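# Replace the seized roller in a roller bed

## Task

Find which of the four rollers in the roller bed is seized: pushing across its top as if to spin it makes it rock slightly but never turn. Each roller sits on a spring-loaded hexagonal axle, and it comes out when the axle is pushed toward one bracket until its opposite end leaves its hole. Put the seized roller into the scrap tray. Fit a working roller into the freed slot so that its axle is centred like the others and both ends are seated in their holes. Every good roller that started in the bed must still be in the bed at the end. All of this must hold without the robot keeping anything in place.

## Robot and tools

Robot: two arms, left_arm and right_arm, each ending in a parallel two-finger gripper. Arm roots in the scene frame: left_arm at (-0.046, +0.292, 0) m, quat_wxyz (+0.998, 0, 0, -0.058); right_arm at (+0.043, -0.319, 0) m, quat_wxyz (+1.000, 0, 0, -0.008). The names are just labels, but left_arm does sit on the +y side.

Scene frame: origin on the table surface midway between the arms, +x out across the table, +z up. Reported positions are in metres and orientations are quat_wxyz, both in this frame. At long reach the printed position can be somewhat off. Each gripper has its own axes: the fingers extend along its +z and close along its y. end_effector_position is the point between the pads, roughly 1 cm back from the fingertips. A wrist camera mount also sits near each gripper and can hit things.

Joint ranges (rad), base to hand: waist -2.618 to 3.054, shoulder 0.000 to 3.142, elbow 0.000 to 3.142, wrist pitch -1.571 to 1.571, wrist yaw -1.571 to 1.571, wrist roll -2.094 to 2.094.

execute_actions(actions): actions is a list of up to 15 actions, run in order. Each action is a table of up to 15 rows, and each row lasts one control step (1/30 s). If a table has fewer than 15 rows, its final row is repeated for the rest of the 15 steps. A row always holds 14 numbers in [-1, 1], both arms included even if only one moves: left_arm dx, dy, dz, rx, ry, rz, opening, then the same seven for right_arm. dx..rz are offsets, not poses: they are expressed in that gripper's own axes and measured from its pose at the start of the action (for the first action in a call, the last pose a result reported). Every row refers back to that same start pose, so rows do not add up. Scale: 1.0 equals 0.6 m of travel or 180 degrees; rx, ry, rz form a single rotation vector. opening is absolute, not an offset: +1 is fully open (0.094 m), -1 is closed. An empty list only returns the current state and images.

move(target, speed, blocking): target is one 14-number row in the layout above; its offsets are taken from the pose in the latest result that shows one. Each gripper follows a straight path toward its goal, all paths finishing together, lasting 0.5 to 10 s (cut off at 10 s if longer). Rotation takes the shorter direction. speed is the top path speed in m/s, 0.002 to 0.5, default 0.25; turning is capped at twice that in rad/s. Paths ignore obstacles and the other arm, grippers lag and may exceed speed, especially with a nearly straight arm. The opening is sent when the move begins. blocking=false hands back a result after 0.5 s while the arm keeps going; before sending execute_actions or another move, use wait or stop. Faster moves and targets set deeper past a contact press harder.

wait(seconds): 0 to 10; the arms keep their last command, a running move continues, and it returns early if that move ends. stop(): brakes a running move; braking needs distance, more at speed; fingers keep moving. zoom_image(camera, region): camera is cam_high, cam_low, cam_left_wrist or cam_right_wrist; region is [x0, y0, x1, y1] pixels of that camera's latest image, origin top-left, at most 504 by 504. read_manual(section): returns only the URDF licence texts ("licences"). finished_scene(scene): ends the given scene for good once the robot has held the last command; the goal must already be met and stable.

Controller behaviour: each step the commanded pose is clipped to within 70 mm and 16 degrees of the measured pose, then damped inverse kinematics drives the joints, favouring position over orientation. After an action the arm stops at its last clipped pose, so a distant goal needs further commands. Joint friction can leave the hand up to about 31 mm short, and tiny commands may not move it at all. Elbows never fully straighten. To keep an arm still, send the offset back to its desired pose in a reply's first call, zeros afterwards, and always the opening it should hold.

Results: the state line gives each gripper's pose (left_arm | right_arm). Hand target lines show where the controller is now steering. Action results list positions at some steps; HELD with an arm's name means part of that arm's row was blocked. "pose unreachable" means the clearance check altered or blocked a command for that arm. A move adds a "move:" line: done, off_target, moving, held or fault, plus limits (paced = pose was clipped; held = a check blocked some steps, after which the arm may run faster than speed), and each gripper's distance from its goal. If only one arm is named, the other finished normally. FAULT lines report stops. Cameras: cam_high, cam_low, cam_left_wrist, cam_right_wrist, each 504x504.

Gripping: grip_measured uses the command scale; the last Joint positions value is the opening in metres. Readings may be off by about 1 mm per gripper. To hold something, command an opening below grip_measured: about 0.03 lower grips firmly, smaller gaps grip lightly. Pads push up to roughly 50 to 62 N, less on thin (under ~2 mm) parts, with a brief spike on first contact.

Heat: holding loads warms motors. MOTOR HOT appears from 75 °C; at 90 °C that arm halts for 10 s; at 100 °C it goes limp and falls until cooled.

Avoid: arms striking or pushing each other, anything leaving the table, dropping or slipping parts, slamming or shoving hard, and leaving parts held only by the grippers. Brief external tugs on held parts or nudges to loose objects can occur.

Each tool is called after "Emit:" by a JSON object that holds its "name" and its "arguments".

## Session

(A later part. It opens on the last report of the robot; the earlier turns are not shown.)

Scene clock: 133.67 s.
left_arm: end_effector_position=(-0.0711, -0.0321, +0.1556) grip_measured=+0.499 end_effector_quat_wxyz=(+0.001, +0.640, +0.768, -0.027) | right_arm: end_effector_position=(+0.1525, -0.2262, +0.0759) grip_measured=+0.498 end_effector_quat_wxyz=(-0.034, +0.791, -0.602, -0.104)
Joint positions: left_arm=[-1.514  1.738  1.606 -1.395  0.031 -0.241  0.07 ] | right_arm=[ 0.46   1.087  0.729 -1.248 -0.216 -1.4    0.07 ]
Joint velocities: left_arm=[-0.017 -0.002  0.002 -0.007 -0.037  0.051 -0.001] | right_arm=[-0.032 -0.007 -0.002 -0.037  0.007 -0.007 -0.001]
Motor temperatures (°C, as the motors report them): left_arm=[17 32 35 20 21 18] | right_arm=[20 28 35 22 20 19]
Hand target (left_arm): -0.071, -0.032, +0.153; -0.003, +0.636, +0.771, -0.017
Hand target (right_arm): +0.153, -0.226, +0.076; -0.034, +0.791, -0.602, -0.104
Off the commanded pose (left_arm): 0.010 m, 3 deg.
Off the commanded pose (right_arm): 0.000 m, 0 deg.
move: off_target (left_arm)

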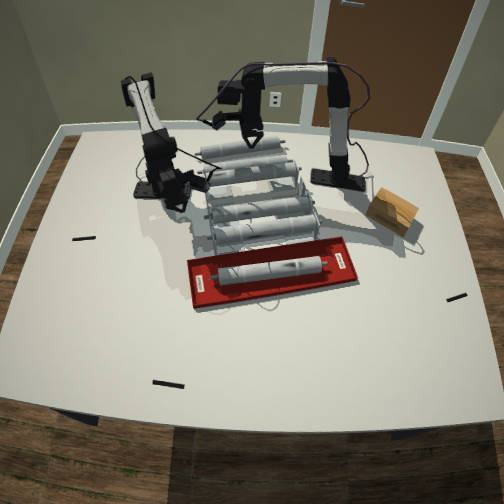

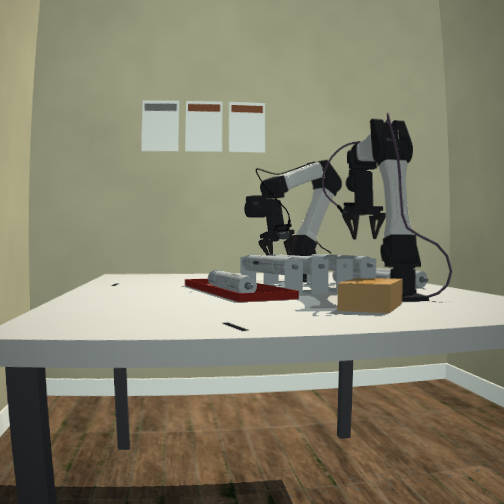

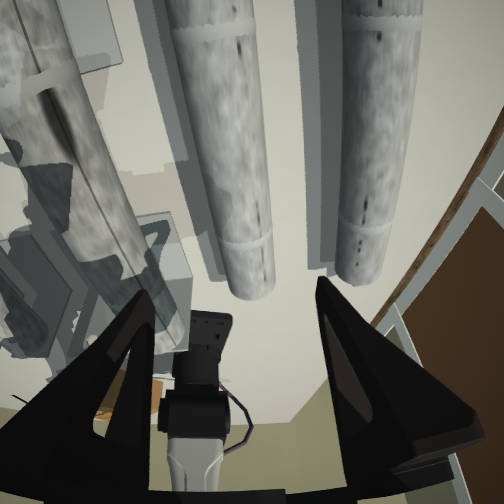

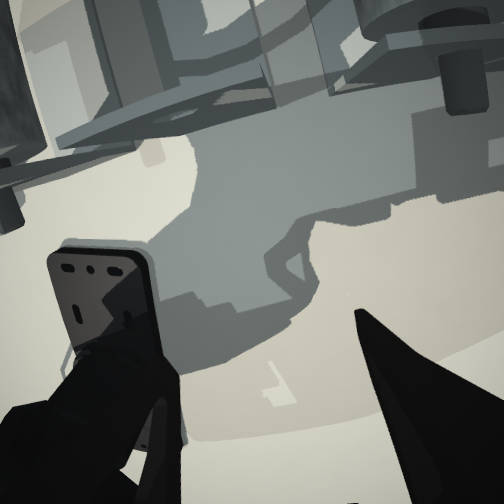

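Far one is shorter; take the near one.

Emit:
{"name": "move", "arguments": {"target": [0,0,0.2,-0.01,0.01,0,0.5,0,0,0,0,0,0,0.5], "speed": 0.08}}

Emit:
{"name": "move", "arguments": {"target": [0,0,0,0,0,0,-0.1,0,0,0,0,0,0,0.5]}}

Emit:
{"name": "move", "arguments": {"target": [0,0,-0.2,0,0,0,-0.1,0,0,0,0,0,0,0.5], "speed": 0.1}}

Scene clock: 138.80 s.
left_arm: end_effector_position=(-0.0724, -0.0399, +0.0457) grip_measured=+0.499 end_effector_quat_wxyz=(+0.001, +0.640, +0.768, -0.018) | right_arm: end_effector_position=(+0.1525, -0.2262, +0.0759) grip_measured=+0.498 end_effector_quat_wxyz=(-0.034, +0.791, -0.602, -0.104)
Joint positions: left_arm=[-1.522  1.823  1.269 -0.986  0.019 -0.249  0.07 ] | right_arm=[ 0.46   1.087  0.729 -1.248 -0.216 -1.4    0.07 ]
Joint velocities: left_arm=[-0.002 -0.007 -0.017 -0.022 -0.066 -0.007  0.   ] | right_arm=[ 0.002 -0.002 -0.017 -0.022 -0.022 -0.066 -0.   ]
Motor temperatures (°C, as the motors report them): left_arm=[17 32 35 20 21 18] | right_arm=[20 28 35 22 20 19]
Hand target (left_arm): -0.074, -0.035, +0.035; -0.002, +0.640, +0.768, -0.004
Hand target (right_arm): +0.153, -0.226, +0.076; -0.034, +0.791, -0.602, -0.104
Off the commanded pose (left_arm): 0.011 m, 2 deg.
Off the commanded pose (right_arm): 0.000 m, 0 deg.
move: off_target (left_arm)

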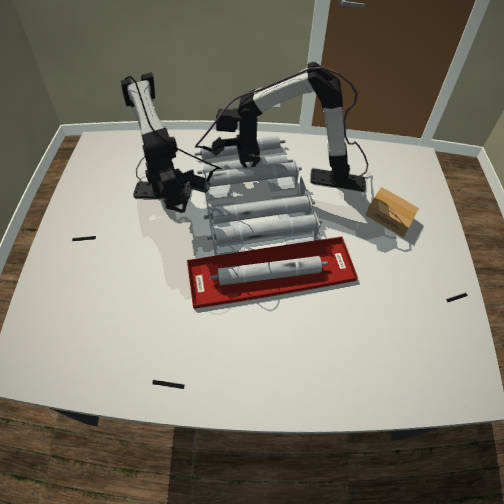

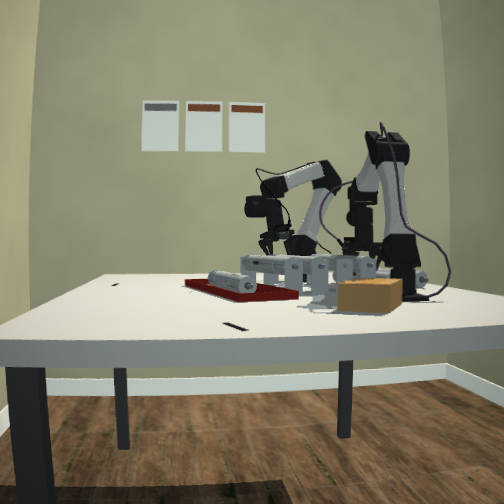

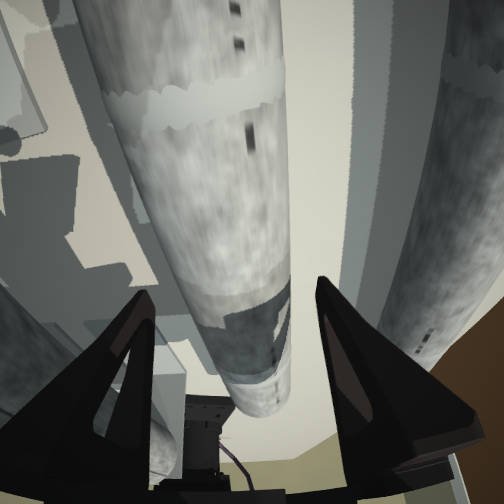

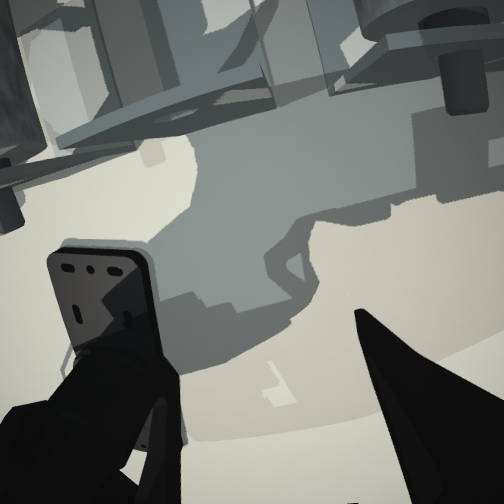

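Scene clock: 139.30 s.
left_arm: end_effector_position=(-0.0730, -0.0400, +0.0457) grip_measured=-0.089 end_effector_quat_wxyz=(-0.000, +0.640, +0.768, -0.019) | right_arm: end_effector_position=(+0.1525, -0.2262, +0.0759) grip_measured=+0.498 end_effector_quat_wxyz=(-0.034, +0.791, -0.602, -0.104)
Joint positions: left_arm=[-1.522  1.823  1.269 -0.986  0.023 -0.249  0.043] | right_arm=[ 0.46   1.087  0.729 -1.248 -0.216 -1.4    0.07 ]
Joint velocities: left_arm=[-0.012 -0.012 -0.007  0.007 -0.037 -0.037  0.   ] | right_arm=[-0.022  0.002 -0.007  0.022 -0.007 -0.081 -0.001]
Motor temperatures (°C, as the motors report them): left_arm=[17 32 35 20 21 18] | right_arm=[20 28 35 22 20 19]
Hand target (left_arm): -0.072, -0.040, +0.046; +0.001, +0.640, +0.768, -0.019
Hand target (right_arm): +0.153, -0.226, +0.076; -0.034, +0.791, -0.602, -0.104
Off the commanded pose (left_arm): 0.001 m, 0 deg.
Off the commanded pose (right_arm): 0.000 m, 0 deg.
move: done

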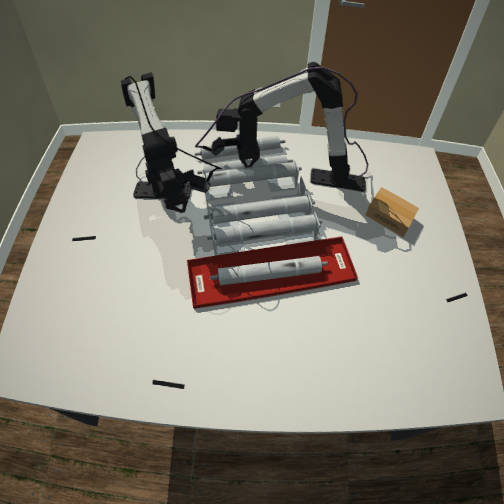

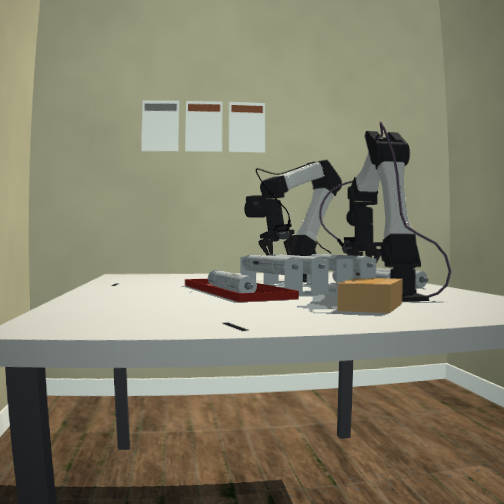

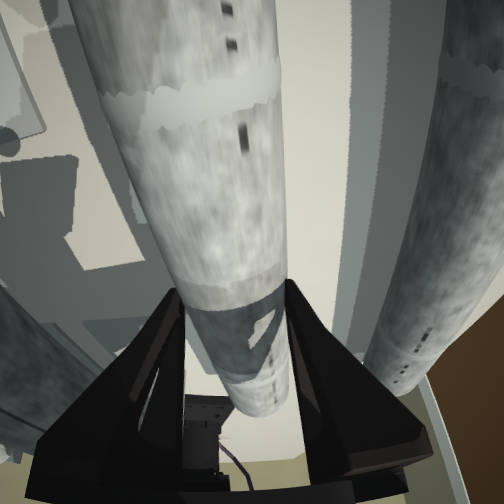

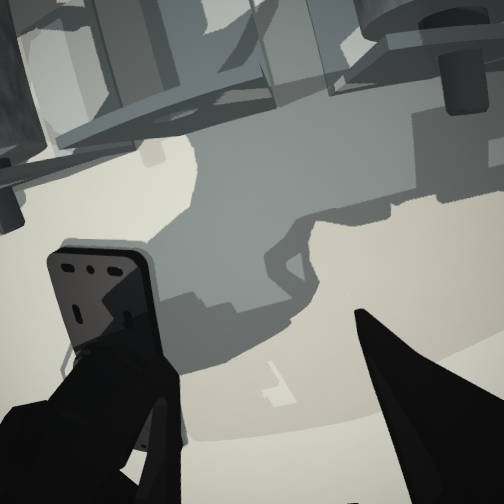

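Scene clock: 141.07 s.
left_arm: end_effector_position=(-0.0729, -0.0397, +0.1622) grip_measured=-0.099 end_effector_quat_wxyz=(+0.001, +0.640, +0.768, -0.021) | right_arm: end_effector_position=(+0.1525, -0.2262, +0.0759) grip_measured=+0.498 end_effector_quat_wxyz=(-0.034, +0.791, -0.602, -0.104)
Joint positions: left_arm=[-1.522  1.781  1.685 -1.44   0.023 -0.249  0.042] | right_arm=[ 0.46   1.087  0.729 -1.248 -0.216 -1.4    0.07 ]
Joint velocities: left_arm=[-0.017 -0.017  0.002  0.037 -0.037 -0.007 -0.   ] | right_arm=[-0.022 -0.012 -0.002  0.007  0.051  0.007  0.001]
Motor temperatures (°C, as the motors report them): left_arm=[17 32 35 20 21 18] | right_arm=[20 28 35 22 20 19]
Hand target (left_arm): -0.071, -0.038, +0.166; +0.000, +0.640, +0.768, -0.020
Hand target (right_arm): +0.153, -0.226, +0.076; -0.034, +0.791, -0.602, -0.104
Off the commanded pose (left_arm): 0.006 m, 0 deg.
Off the commanded pose (right_arm): 0.000 m, 0 deg.
move: done

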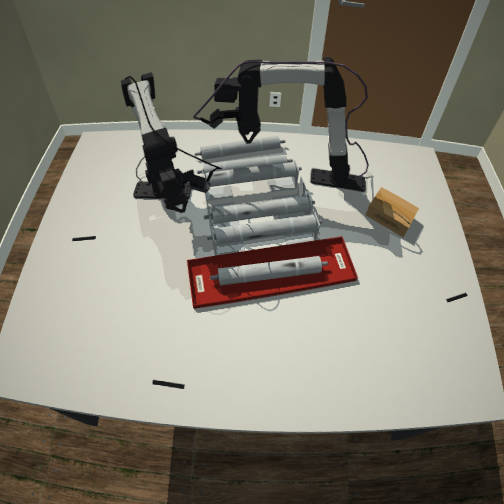

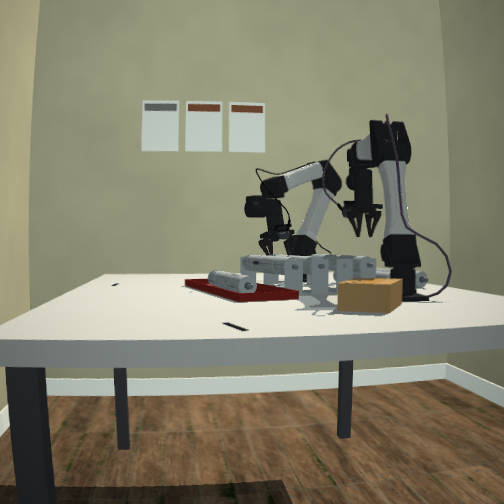

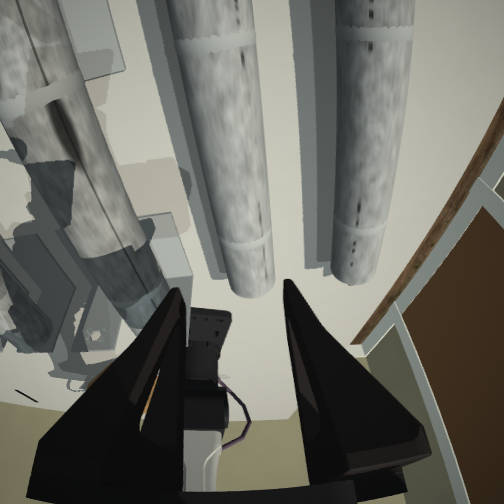

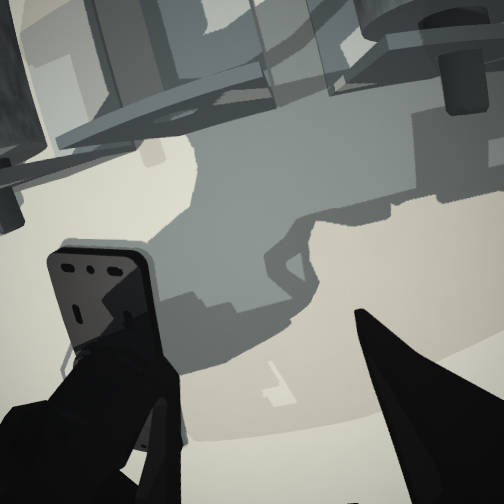

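Emit:
{"name": "move", "arguments": {"target": [0.01,0,0.24,-0.01,0.01,-0.015,0.5,0,0,0,0,0,0,0.5], "speed": 0.08}}

Emit:
{"name": "move", "arguments": {"target": [0,0,0,0,0,0,-0.1,0,0,0,0,0,0,0.5]}}

Emit:
{"name": "move", "arguments": {"target": [0,0,-0.22,0,0,0,-0.1,0,0,0,0,0,0,0.5], "speed": 0.1}}

Scene clock: 145.47 s.
left_arm: end_effector_position=(-0.0747, -0.0417, +0.0283) grip_measured=+0.499 end_effector_quat_wxyz=(+0.001, +0.622, +0.783, -0.013) | right_arm: end_effector_position=(+0.1525, -0.2262, +0.0759) grip_measured=+0.498 end_effector_quat_wxyz=(-0.034, +0.791, -0.602, -0.104)
Joint positions: left_arm=[-1.532  1.86   1.245 -0.933  0.013 -0.305  0.07 ] | right_arm=[ 0.46   1.087  0.729 -1.248 -0.216 -1.4    0.07 ]
Joint velocities: left_arm=[-0.002 -0.002 -0.002  0.022 -0.022 -0.007 -0.   ] | right_arm=[-0.007 -0.012 -0.007  0.066  0.007  0.051  0.001]
Motor temperatures (°C, as the motors report them): left_arm=[17 32 35 20 21 18] | right_arm=[20 27 35 22 20 19]
Hand target (left_arm): -0.076, -0.036, +0.018; -0.002, +0.622, +0.783, +0.001
Hand target (right_arm): +0.153, -0.226, +0.076; -0.034, +0.791, -0.602, -0.104
Off the commanded pose (left_arm): 0.011 m, 2 deg.
Off the commanded pose (right_arm): 0.000 m, 0 deg.
move: off_target (left_arm)

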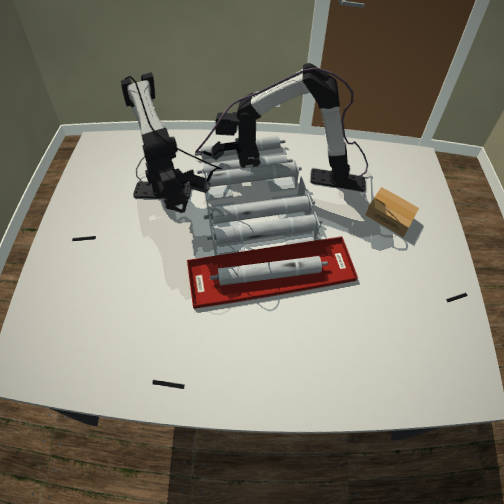

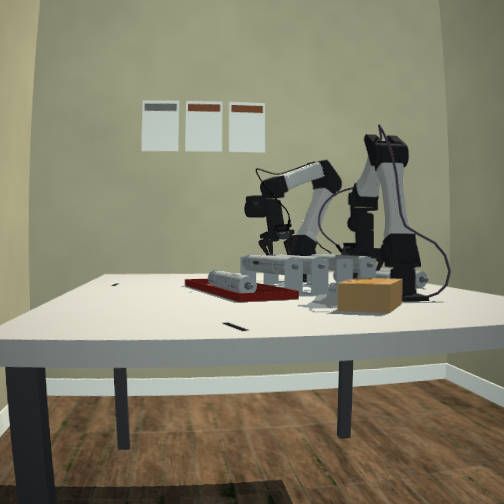

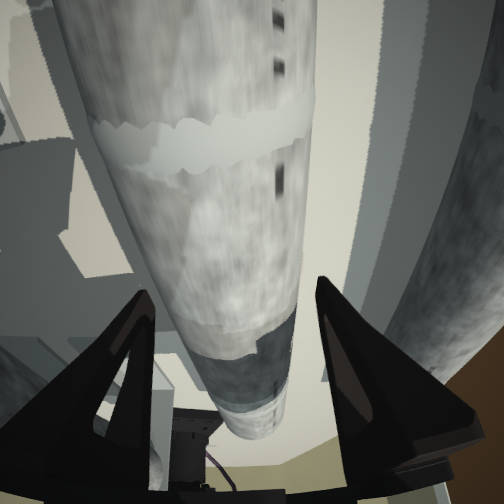

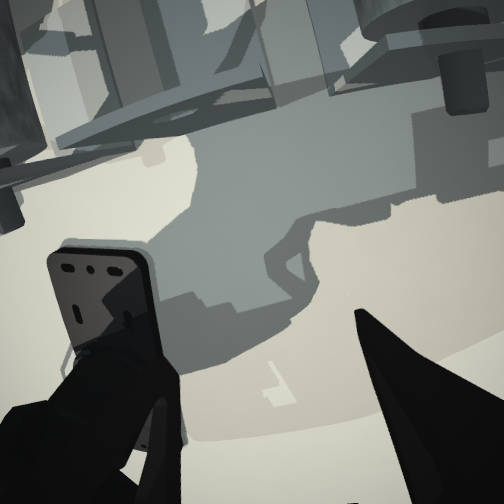

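Scene clock: 145.97 s.
left_arm: end_effector_position=(-0.0751, -0.0420, +0.0283) grip_measured=+0.000 end_effector_quat_wxyz=(+0.000, +0.622, +0.783, -0.014) | right_arm: end_effector_position=(+0.1525, -0.2262, +0.0759) grip_measured=+0.498 end_effector_quat_wxyz=(-0.034, +0.791, -0.602, -0.104)
Joint positions: left_arm=[-1.532  1.86   1.245 -0.932  0.015 -0.305  0.047] | right_arm=[ 0.46   1.087  0.729 -1.248 -0.216 -1.4    0.07 ]
Joint velocities: left_arm=[ 0.002 -0.002 -0.012  0.037  0.007 -0.037  0.   ] | right_arm=[-0.007  0.007 -0.007 -0.051  0.007  0.007 -0.001]
Motor temperatures (°C, as the motors report them): left_arm=[17 32 35 20 21 18] | right_arm=[20 27 35 22 20 19]
Hand target (left_arm): -0.075, -0.042, +0.028; +0.001, +0.622, +0.783, -0.013
Hand target (right_arm): +0.153, -0.226, +0.076; -0.034, +0.791, -0.602, -0.104
Off the commanded pose (left_arm): 0.000 m, 0 deg.
Off the commanded pose (right_arm): 0.000 m, 0 deg.
move: done

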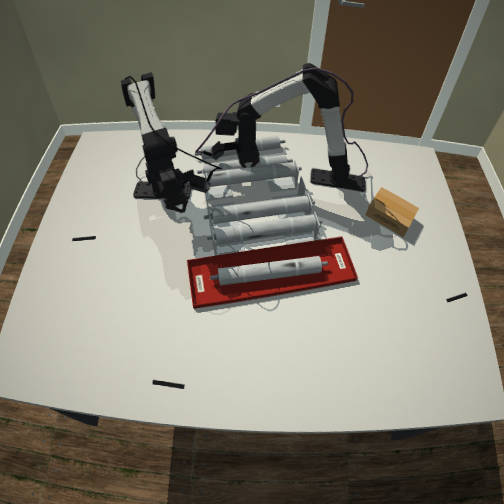

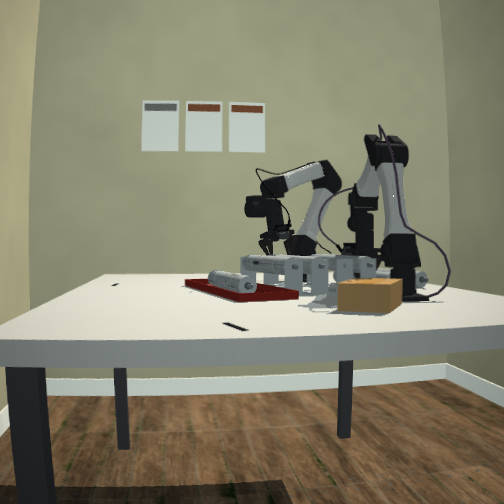

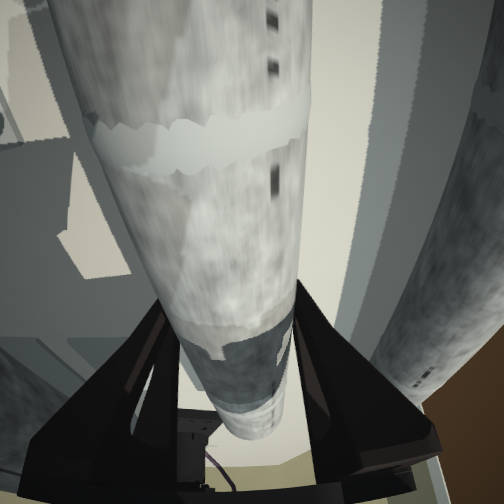

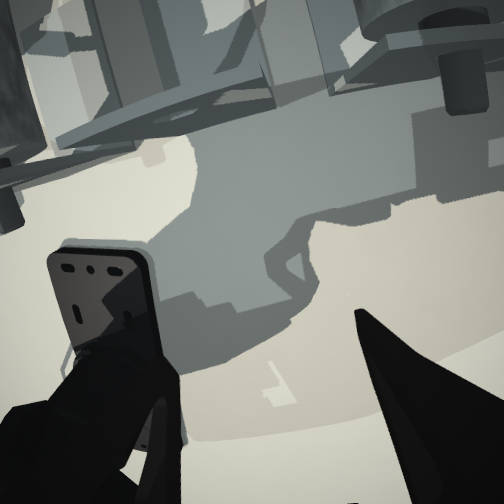

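Scene clock: 147.87 s.
left_arm: end_effector_position=(-0.0749, -0.0387, +0.1397) grip_measured=+0.000 end_effector_quat_wxyz=(-0.014, +0.622, +0.783, +0.007) | right_arm: end_effector_position=(+0.1525, -0.2262, +0.0759) grip_measured=+0.498 end_effector_quat_wxyz=(-0.034, +0.791, -0.602, -0.104)
Joint positions: left_arm=[-1.532  1.828  1.654 -1.423  0.015 -0.305  0.047] | right_arm=[ 0.46   1.087  0.729 -1.248 -0.216 -1.4    0.07 ]
Joint velocities: left_arm=[ 0.007  0.002 -0.007 -0.022  0.081  0.007  0.   ] | right_arm=[-0.007  0.002 -0.027 -0.037  0.007  0.051 -0.   ]
Motor temperatures (°C, as the motors report them): left_arm=[17 33 36 20 21 18] | right_arm=[20 27 35 22 20 19]
Hand target (left_arm): -0.074, -0.040, +0.160; +0.000, +0.622, +0.783, -0.014
Hand target (right_arm): +0.153, -0.226, +0.076; -0.034, +0.791, -0.602, -0.104
Off the commanded pose (left_arm): 0.021 m, 3 deg.
Off the commanded pose (right_arm): 0.000 m, 0 deg.
move: off_target (left_arm)

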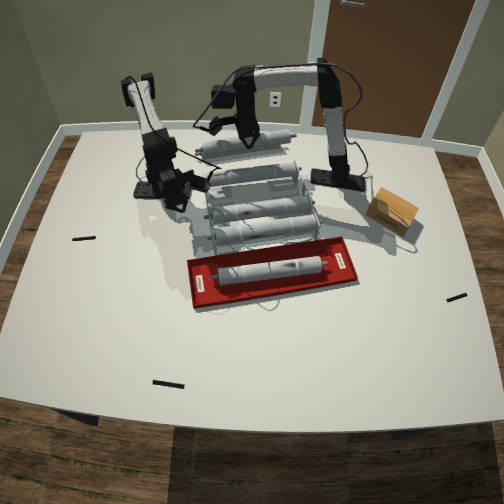

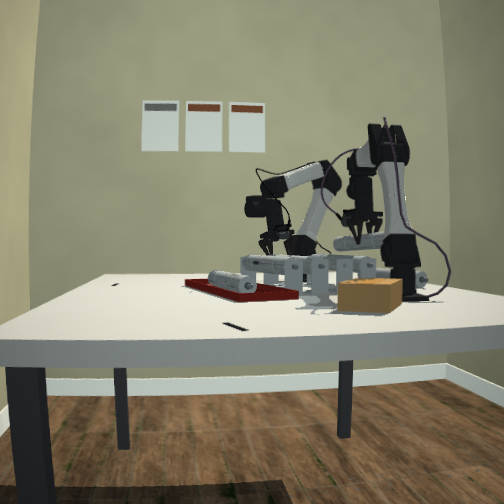

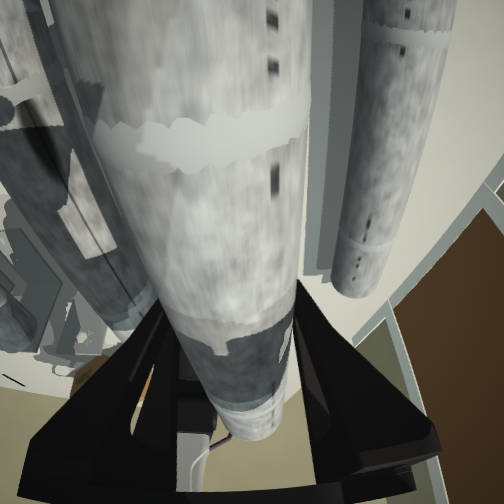

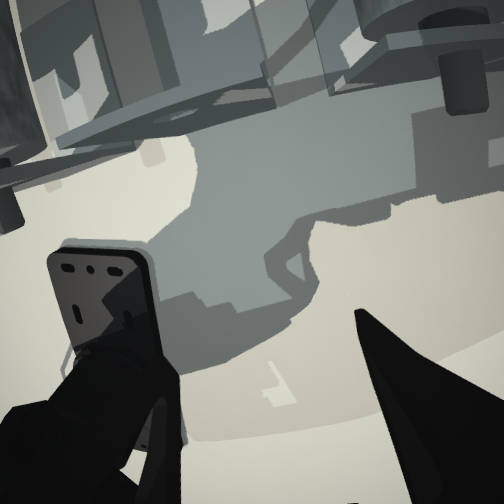

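Emit:
{"name": "move", "arguments": {"target": [0.052,0.286,-0.03,0,0,0,-0.1,0,0,0,0,0,0,0.5], "speed": 0.1}}

Emit:
{"name": "move", "arguments": {"target": [0,0,0.05,0,0.04,0,-0.1,0,0,0,0,0,0,0.5], "speed": 0.05}}

Scene clock: 153.17 s.
left_arm: end_effector_position=(+0.0874, +0.0264, +0.1433) grip_measured=+0.000 end_effector_quat_wxyz=(-0.024, +0.619, +0.785, +0.015) | right_arm: end_effector_position=(+0.1525, -0.2262, +0.0759) grip_measured=+0.498 end_effector_quat_wxyz=(-0.034, +0.791, -0.602, -0.104)
Joint positions: left_arm=[-0.992  1.722  1.539 -1.444 -0.008  0.225  0.047] | right_arm=[ 0.46   1.087  0.729 -1.248 -0.216 -1.4    0.07 ]
Joint velocities: left_arm=[ 0.017 -0.012 -0.007  0.022  0.022  0.007  0.   ] | right_arm=[ 0.017 -0.002  0.017  0.022 -0.007 -0.007 -0.001]
Motor temperatures (°C, as the motors report them): left_arm=[17 35 36 20 21 18] | right_arm=[20 27 35 22 20 19]
Hand target (left_arm): +0.088, +0.030, +0.160; -0.008, +0.622, +0.783, +0.009
Hand target (right_arm): +0.153, -0.226, +0.076; -0.034, +0.791, -0.602, -0.104
Off the commanded pose (left_arm): 0.015 m, 2 deg.
Off the commanded pose (right_arm): 0.000 m, 0 deg.
move: off_target (left_arm)

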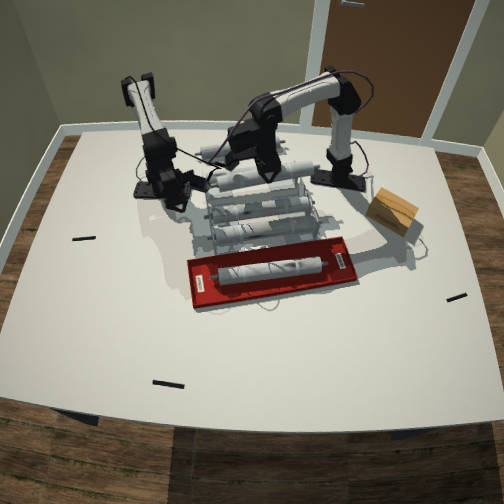

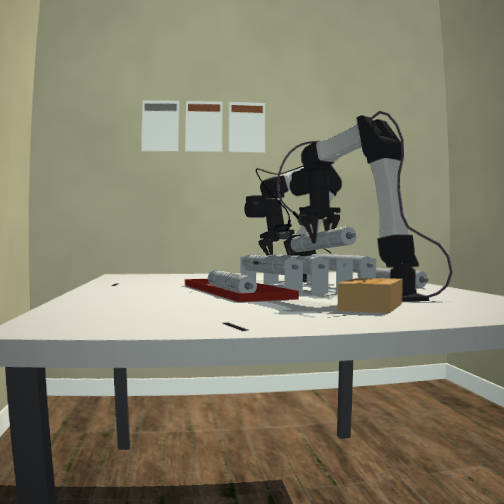

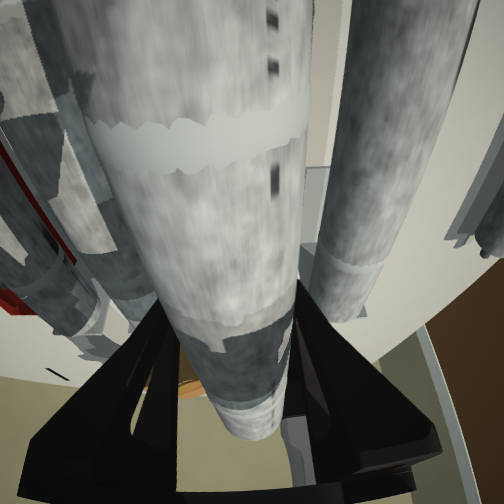

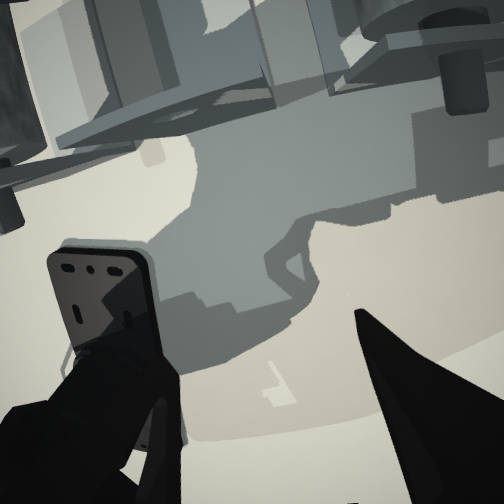

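Scene clock: 154.70 s.
left_arm: end_effector_position=(+0.0910, +0.0228, +0.1103) grip_measured=+0.000 end_effector_quat_wxyz=(-0.069, +0.616, +0.784, +0.042) | right_arm: end_effector_position=(+0.1525, -0.2262, +0.0759) grip_measured=+0.498 end_effector_quat_wxyz=(-0.034, +0.791, -0.602, -0.104)
Joint positions: left_arm=[-0.992  1.839  1.539 -1.431 -0.017  0.221  0.047] | right_arm=[ 0.46   1.087  0.729 -1.248 -0.216 -1.4    0.07 ]
Joint velocities: left_arm=[-0.012  0.017 -0.007 -0.022 -0.037 -0.007  0.001] | right_arm=[ 0.002  0.007 -0.012 -0.051 -0.022  0.125  0.   ]
Motor temperatures (°C, as the motors report them): left_arm=[17 35 36 20 21 18] | right_arm=[20 27 35 22 20 19]
Hand target (left_arm): +0.087, +0.028, +0.113; -0.073, +0.616, +0.782, +0.054
Hand target (right_arm): +0.153, -0.226, +0.076; -0.034, +0.791, -0.602, -0.104
Off the commanded pose (left_arm): 0.007 m, 2 deg.
Off the commanded pose (right_arm): 0.000 m, 0 deg.
move: done

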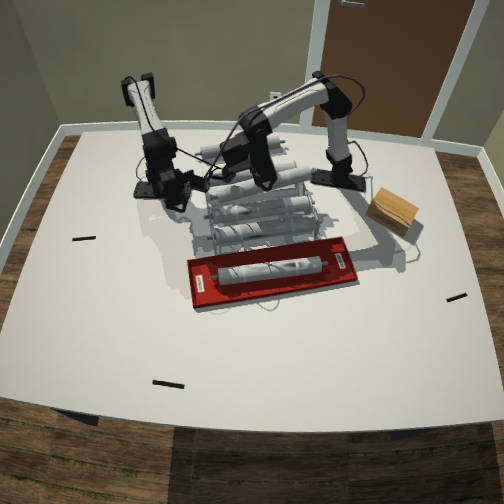

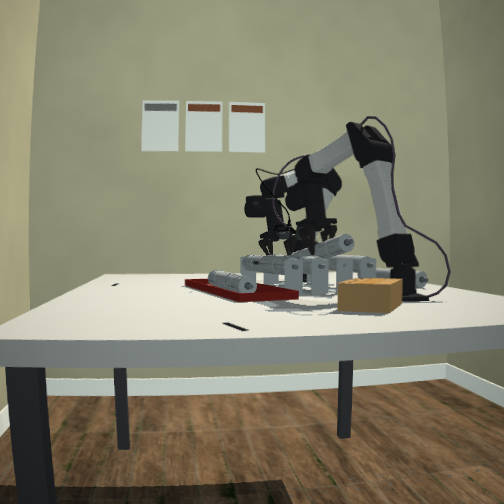

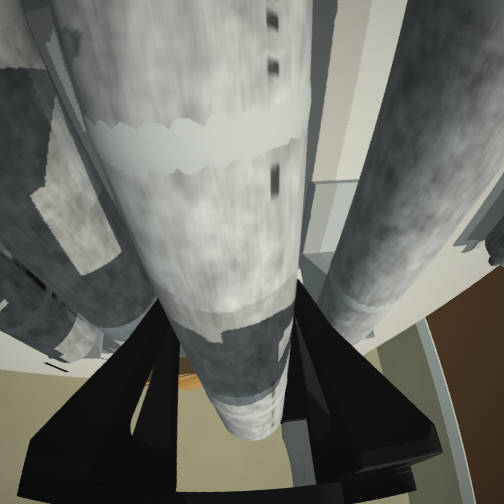

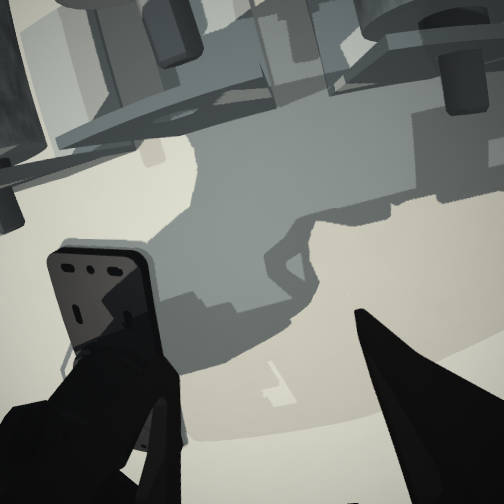

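Emit:
{"name": "move", "arguments": {"target": [0.01,0,0.04,0,0.02,0,-0.1,0,0,0,0,0,0,0.5], "speed": 0.04}}

Emit:
{"name": "move", "arguments": {"target": [0,0,0,0,0,0,0.5,0,0,0,0,0,0,0.5]}}

Emit:
{"name": "move", "arguments": {"target": [0.2,0,-0.16,0,0,0,0.5,0,0,-0.12,0,0.06,0,0.5], "speed": 0.1}}

Emit:
{"name": "zoom_image", "arguments": {"camera": "cam_high", "region": [130,110,430,320]}}

Scene clock: 159.47 s.
left_arm: end_effector_position=(+0.0893, +0.0266, +0.0870) grip_measured=+0.000 end_effector_quat_wxyz=(-0.086, +0.615, +0.782, +0.051) | right_arm: end_effector_position=(+0.1525, -0.2262, +0.0759) grip_measured=+0.498 end_effector_quat_wxyz=(-0.034, +0.791, -0.602, -0.104)
Joint positions: left_arm=[-0.992  1.871  1.48  -1.381 -0.018  0.221  0.047] | right_arm=[ 0.46   1.087  0.729 -1.248 -0.216 -1.4    0.07 ]
Joint velocities: left_arm=[ 0.002 -0.017 -0.002  0.022  0.022 -0.007 -0.   ] | right_arm=[-0.012  0.027 -0.002  0.007  0.022  0.081 -0.001]
Motor temperatures (°C, as the motors report them): left_arm=[17 35 36 20 21 18] | right_arm=[20 27 35 22 20 19]
Hand target (left_arm): +0.088, +0.033, +0.087; -0.093, +0.614, +0.781, +0.061
Hand target (right_arm): +0.153, -0.226, +0.076; -0.034, +0.791, -0.602, -0.104
Off the commanded pose (left_arm): 0.006 m, 1 deg.
Off the commanded pose (right_arm): 0.000 m, 0 deg.
move: done

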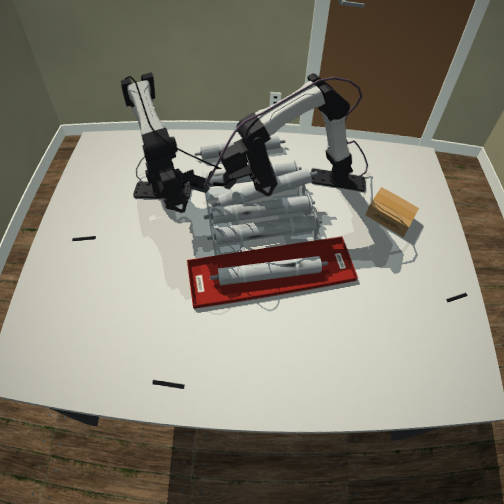

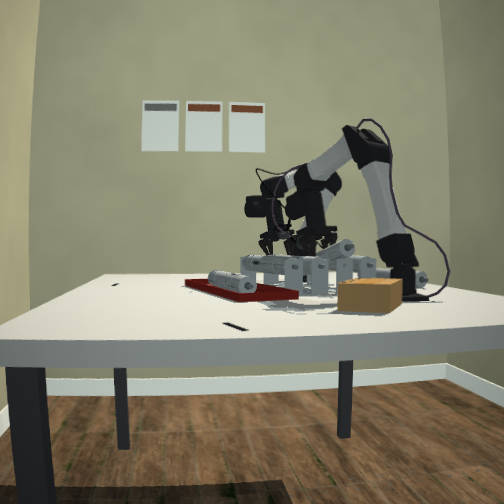

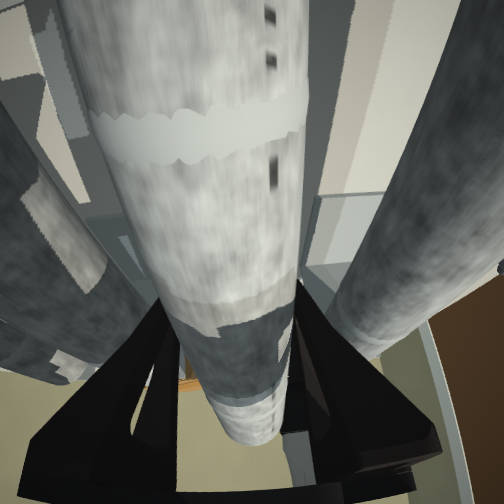

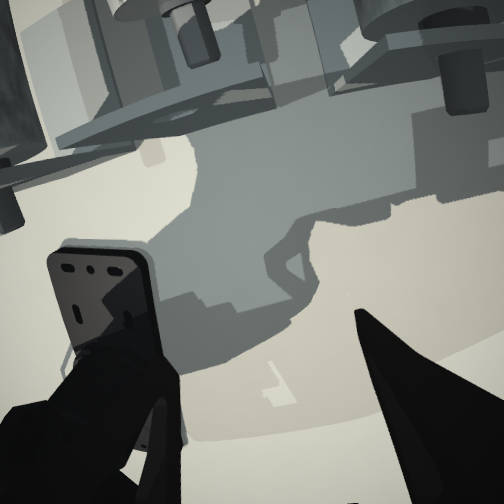

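Scene clock: 159.97 s.
left_arm: end_effector_position=(+0.0893, +0.0265, +0.0870) grip_measured=+0.499 end_effector_quat_wxyz=(-0.086, +0.615, +0.782, +0.051) | right_arm: end_effector_position=(+0.1525, -0.2262, +0.0759) grip_measured=+0.498 end_effector_quat_wxyz=(-0.034, +0.791, -0.602, -0.104)
Joint positions: left_arm=[-0.992  1.871  1.48  -1.381 -0.018  0.221  0.07 ] | right_arm=[ 0.46   1.087  0.729 -1.248 -0.216 -1.4    0.07 ]
Joint velocities: left_arm=[ 0.007 -0.012 -0.017  0.051  0.095  0.051  0.001] | right_arm=[ 0.017 -0.002 -0.017 -0.007  0.022  0.066  0.   ]
Motor temperatures (°C, as the motors report them): left_arm=[17 35 36 20 21 18] | right_arm=[20 27 35 22 20 19]
Hand target (left_arm): +0.089, +0.027, +0.087; -0.086, +0.615, +0.782, +0.051
Hand target (right_arm): +0.153, -0.226, +0.076; -0.034, +0.791, -0.602, -0.104
Off the commanded pose (left_arm): 0.000 m, 0 deg.
Off the commanded pose (right_arm): 0.000 m, 0 deg.
move: done

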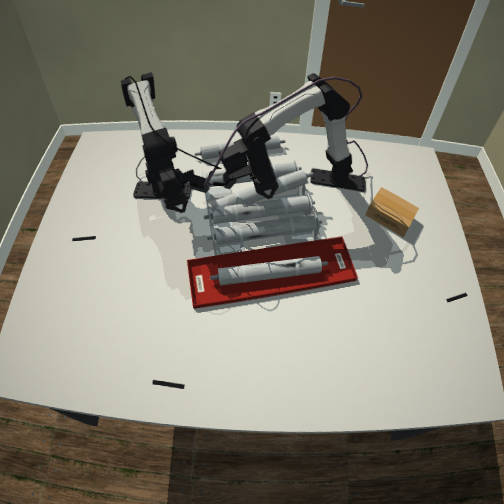

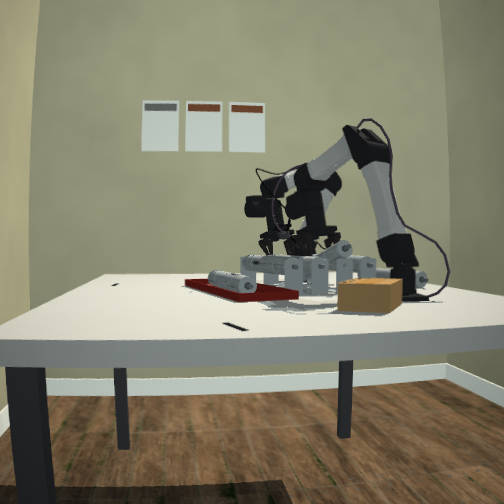

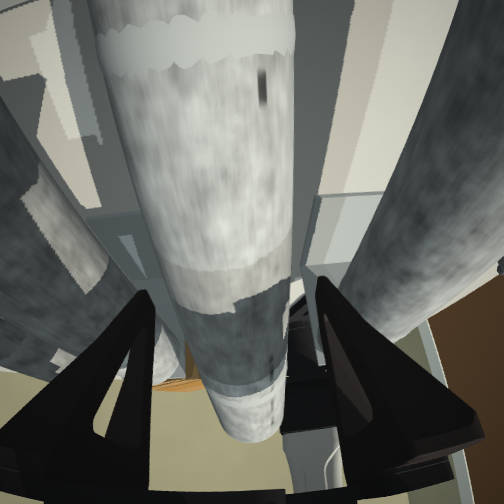

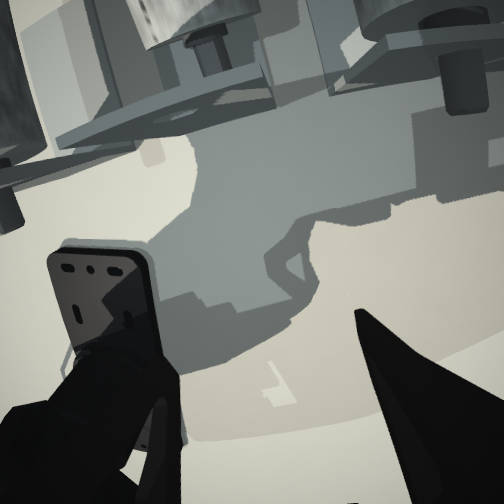

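Scene clock: 161.97 s.
left_arm: end_effector_position=(+0.0688, +0.1118, +0.2141) grip_measured=+0.499 end_effector_quat_wxyz=(+0.077, +0.617, +0.783, -0.017) | right_arm: end_effector_position=(+0.1620, -0.2375, +0.1434) grip_measured=+0.498 end_effector_quat_wxyz=(+0.012, +0.797, -0.604, -0.028)
Joint positions: left_arm=[-0.903  1.267  1.398 -1.546 -0.021  0.316  0.07 ] | right_arm=[ 0.566  1.123  1.032 -1.522 -0.043 -1.296  0.07 ]
Joint velocities: left_arm=[-0.007 -0.012 -0.007  0.022 -0.007  0.007  0.001] | right_arm=[-0.002 -0.012  0.002 -0.037 -0.022 -0.007 -0.   ]
Motor temperatures (°C, as the motors report them): left_arm=[17 35 36 20 21 18] | right_arm=[20 27 35 22 20 19]
Hand target (left_arm): +0.069, +0.120, +0.208; +0.066, +0.618, +0.783, -0.006
Hand target (right_arm): +0.161, -0.238, +0.146; +0.022, +0.797, -0.603, -0.028
Off the commanded pose (left_arm): 0.015 m, 20 deg; orientation clipped at the last step of the last action.
Off the commanded pose (right_arm): 0.003 m, 1 deg.
joint sent to its limit (left arm) — the command would take joint 4 (wrist pitch) past its lower limit, so that joint was sent only as far as its limit.
move: off_target (left_arm); limits=paced

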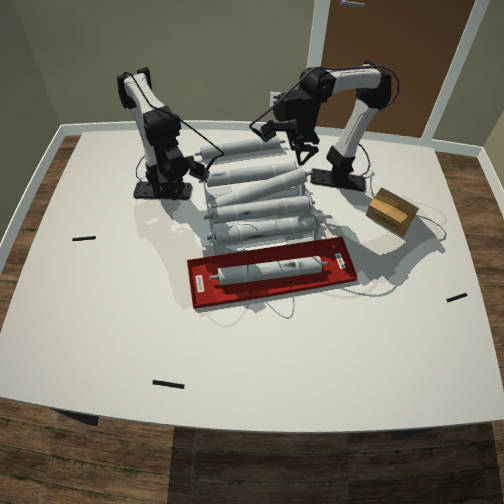

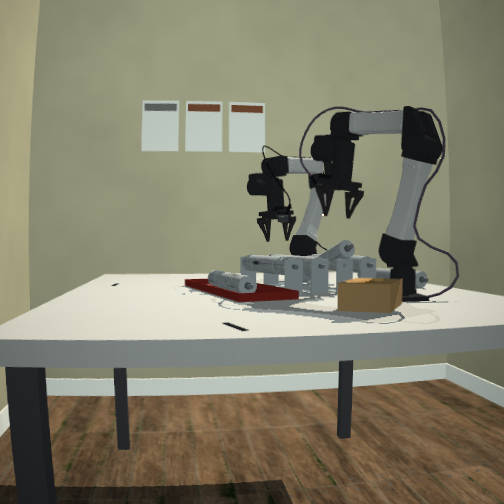

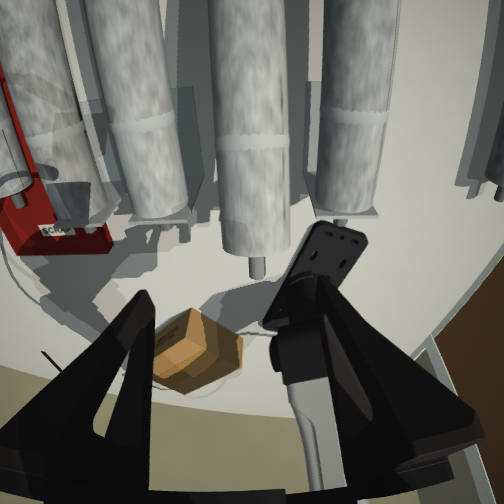

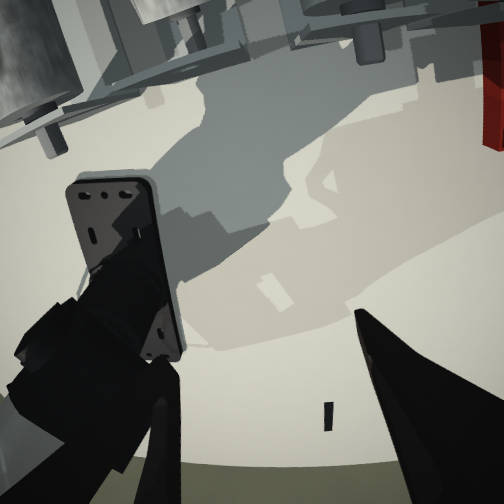

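Region (130, 110, 430, 320) of cam_high's 504x504 image, scaled by 1.680, with more detail than that image has; it fills the top 353 rows of this view, and the rest is white.

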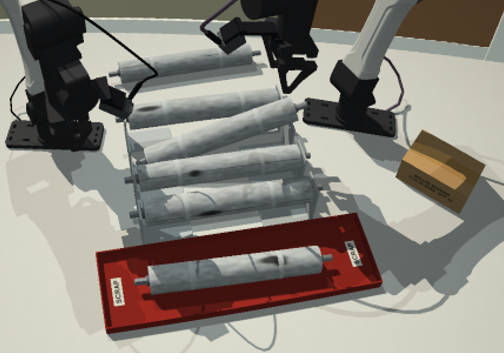

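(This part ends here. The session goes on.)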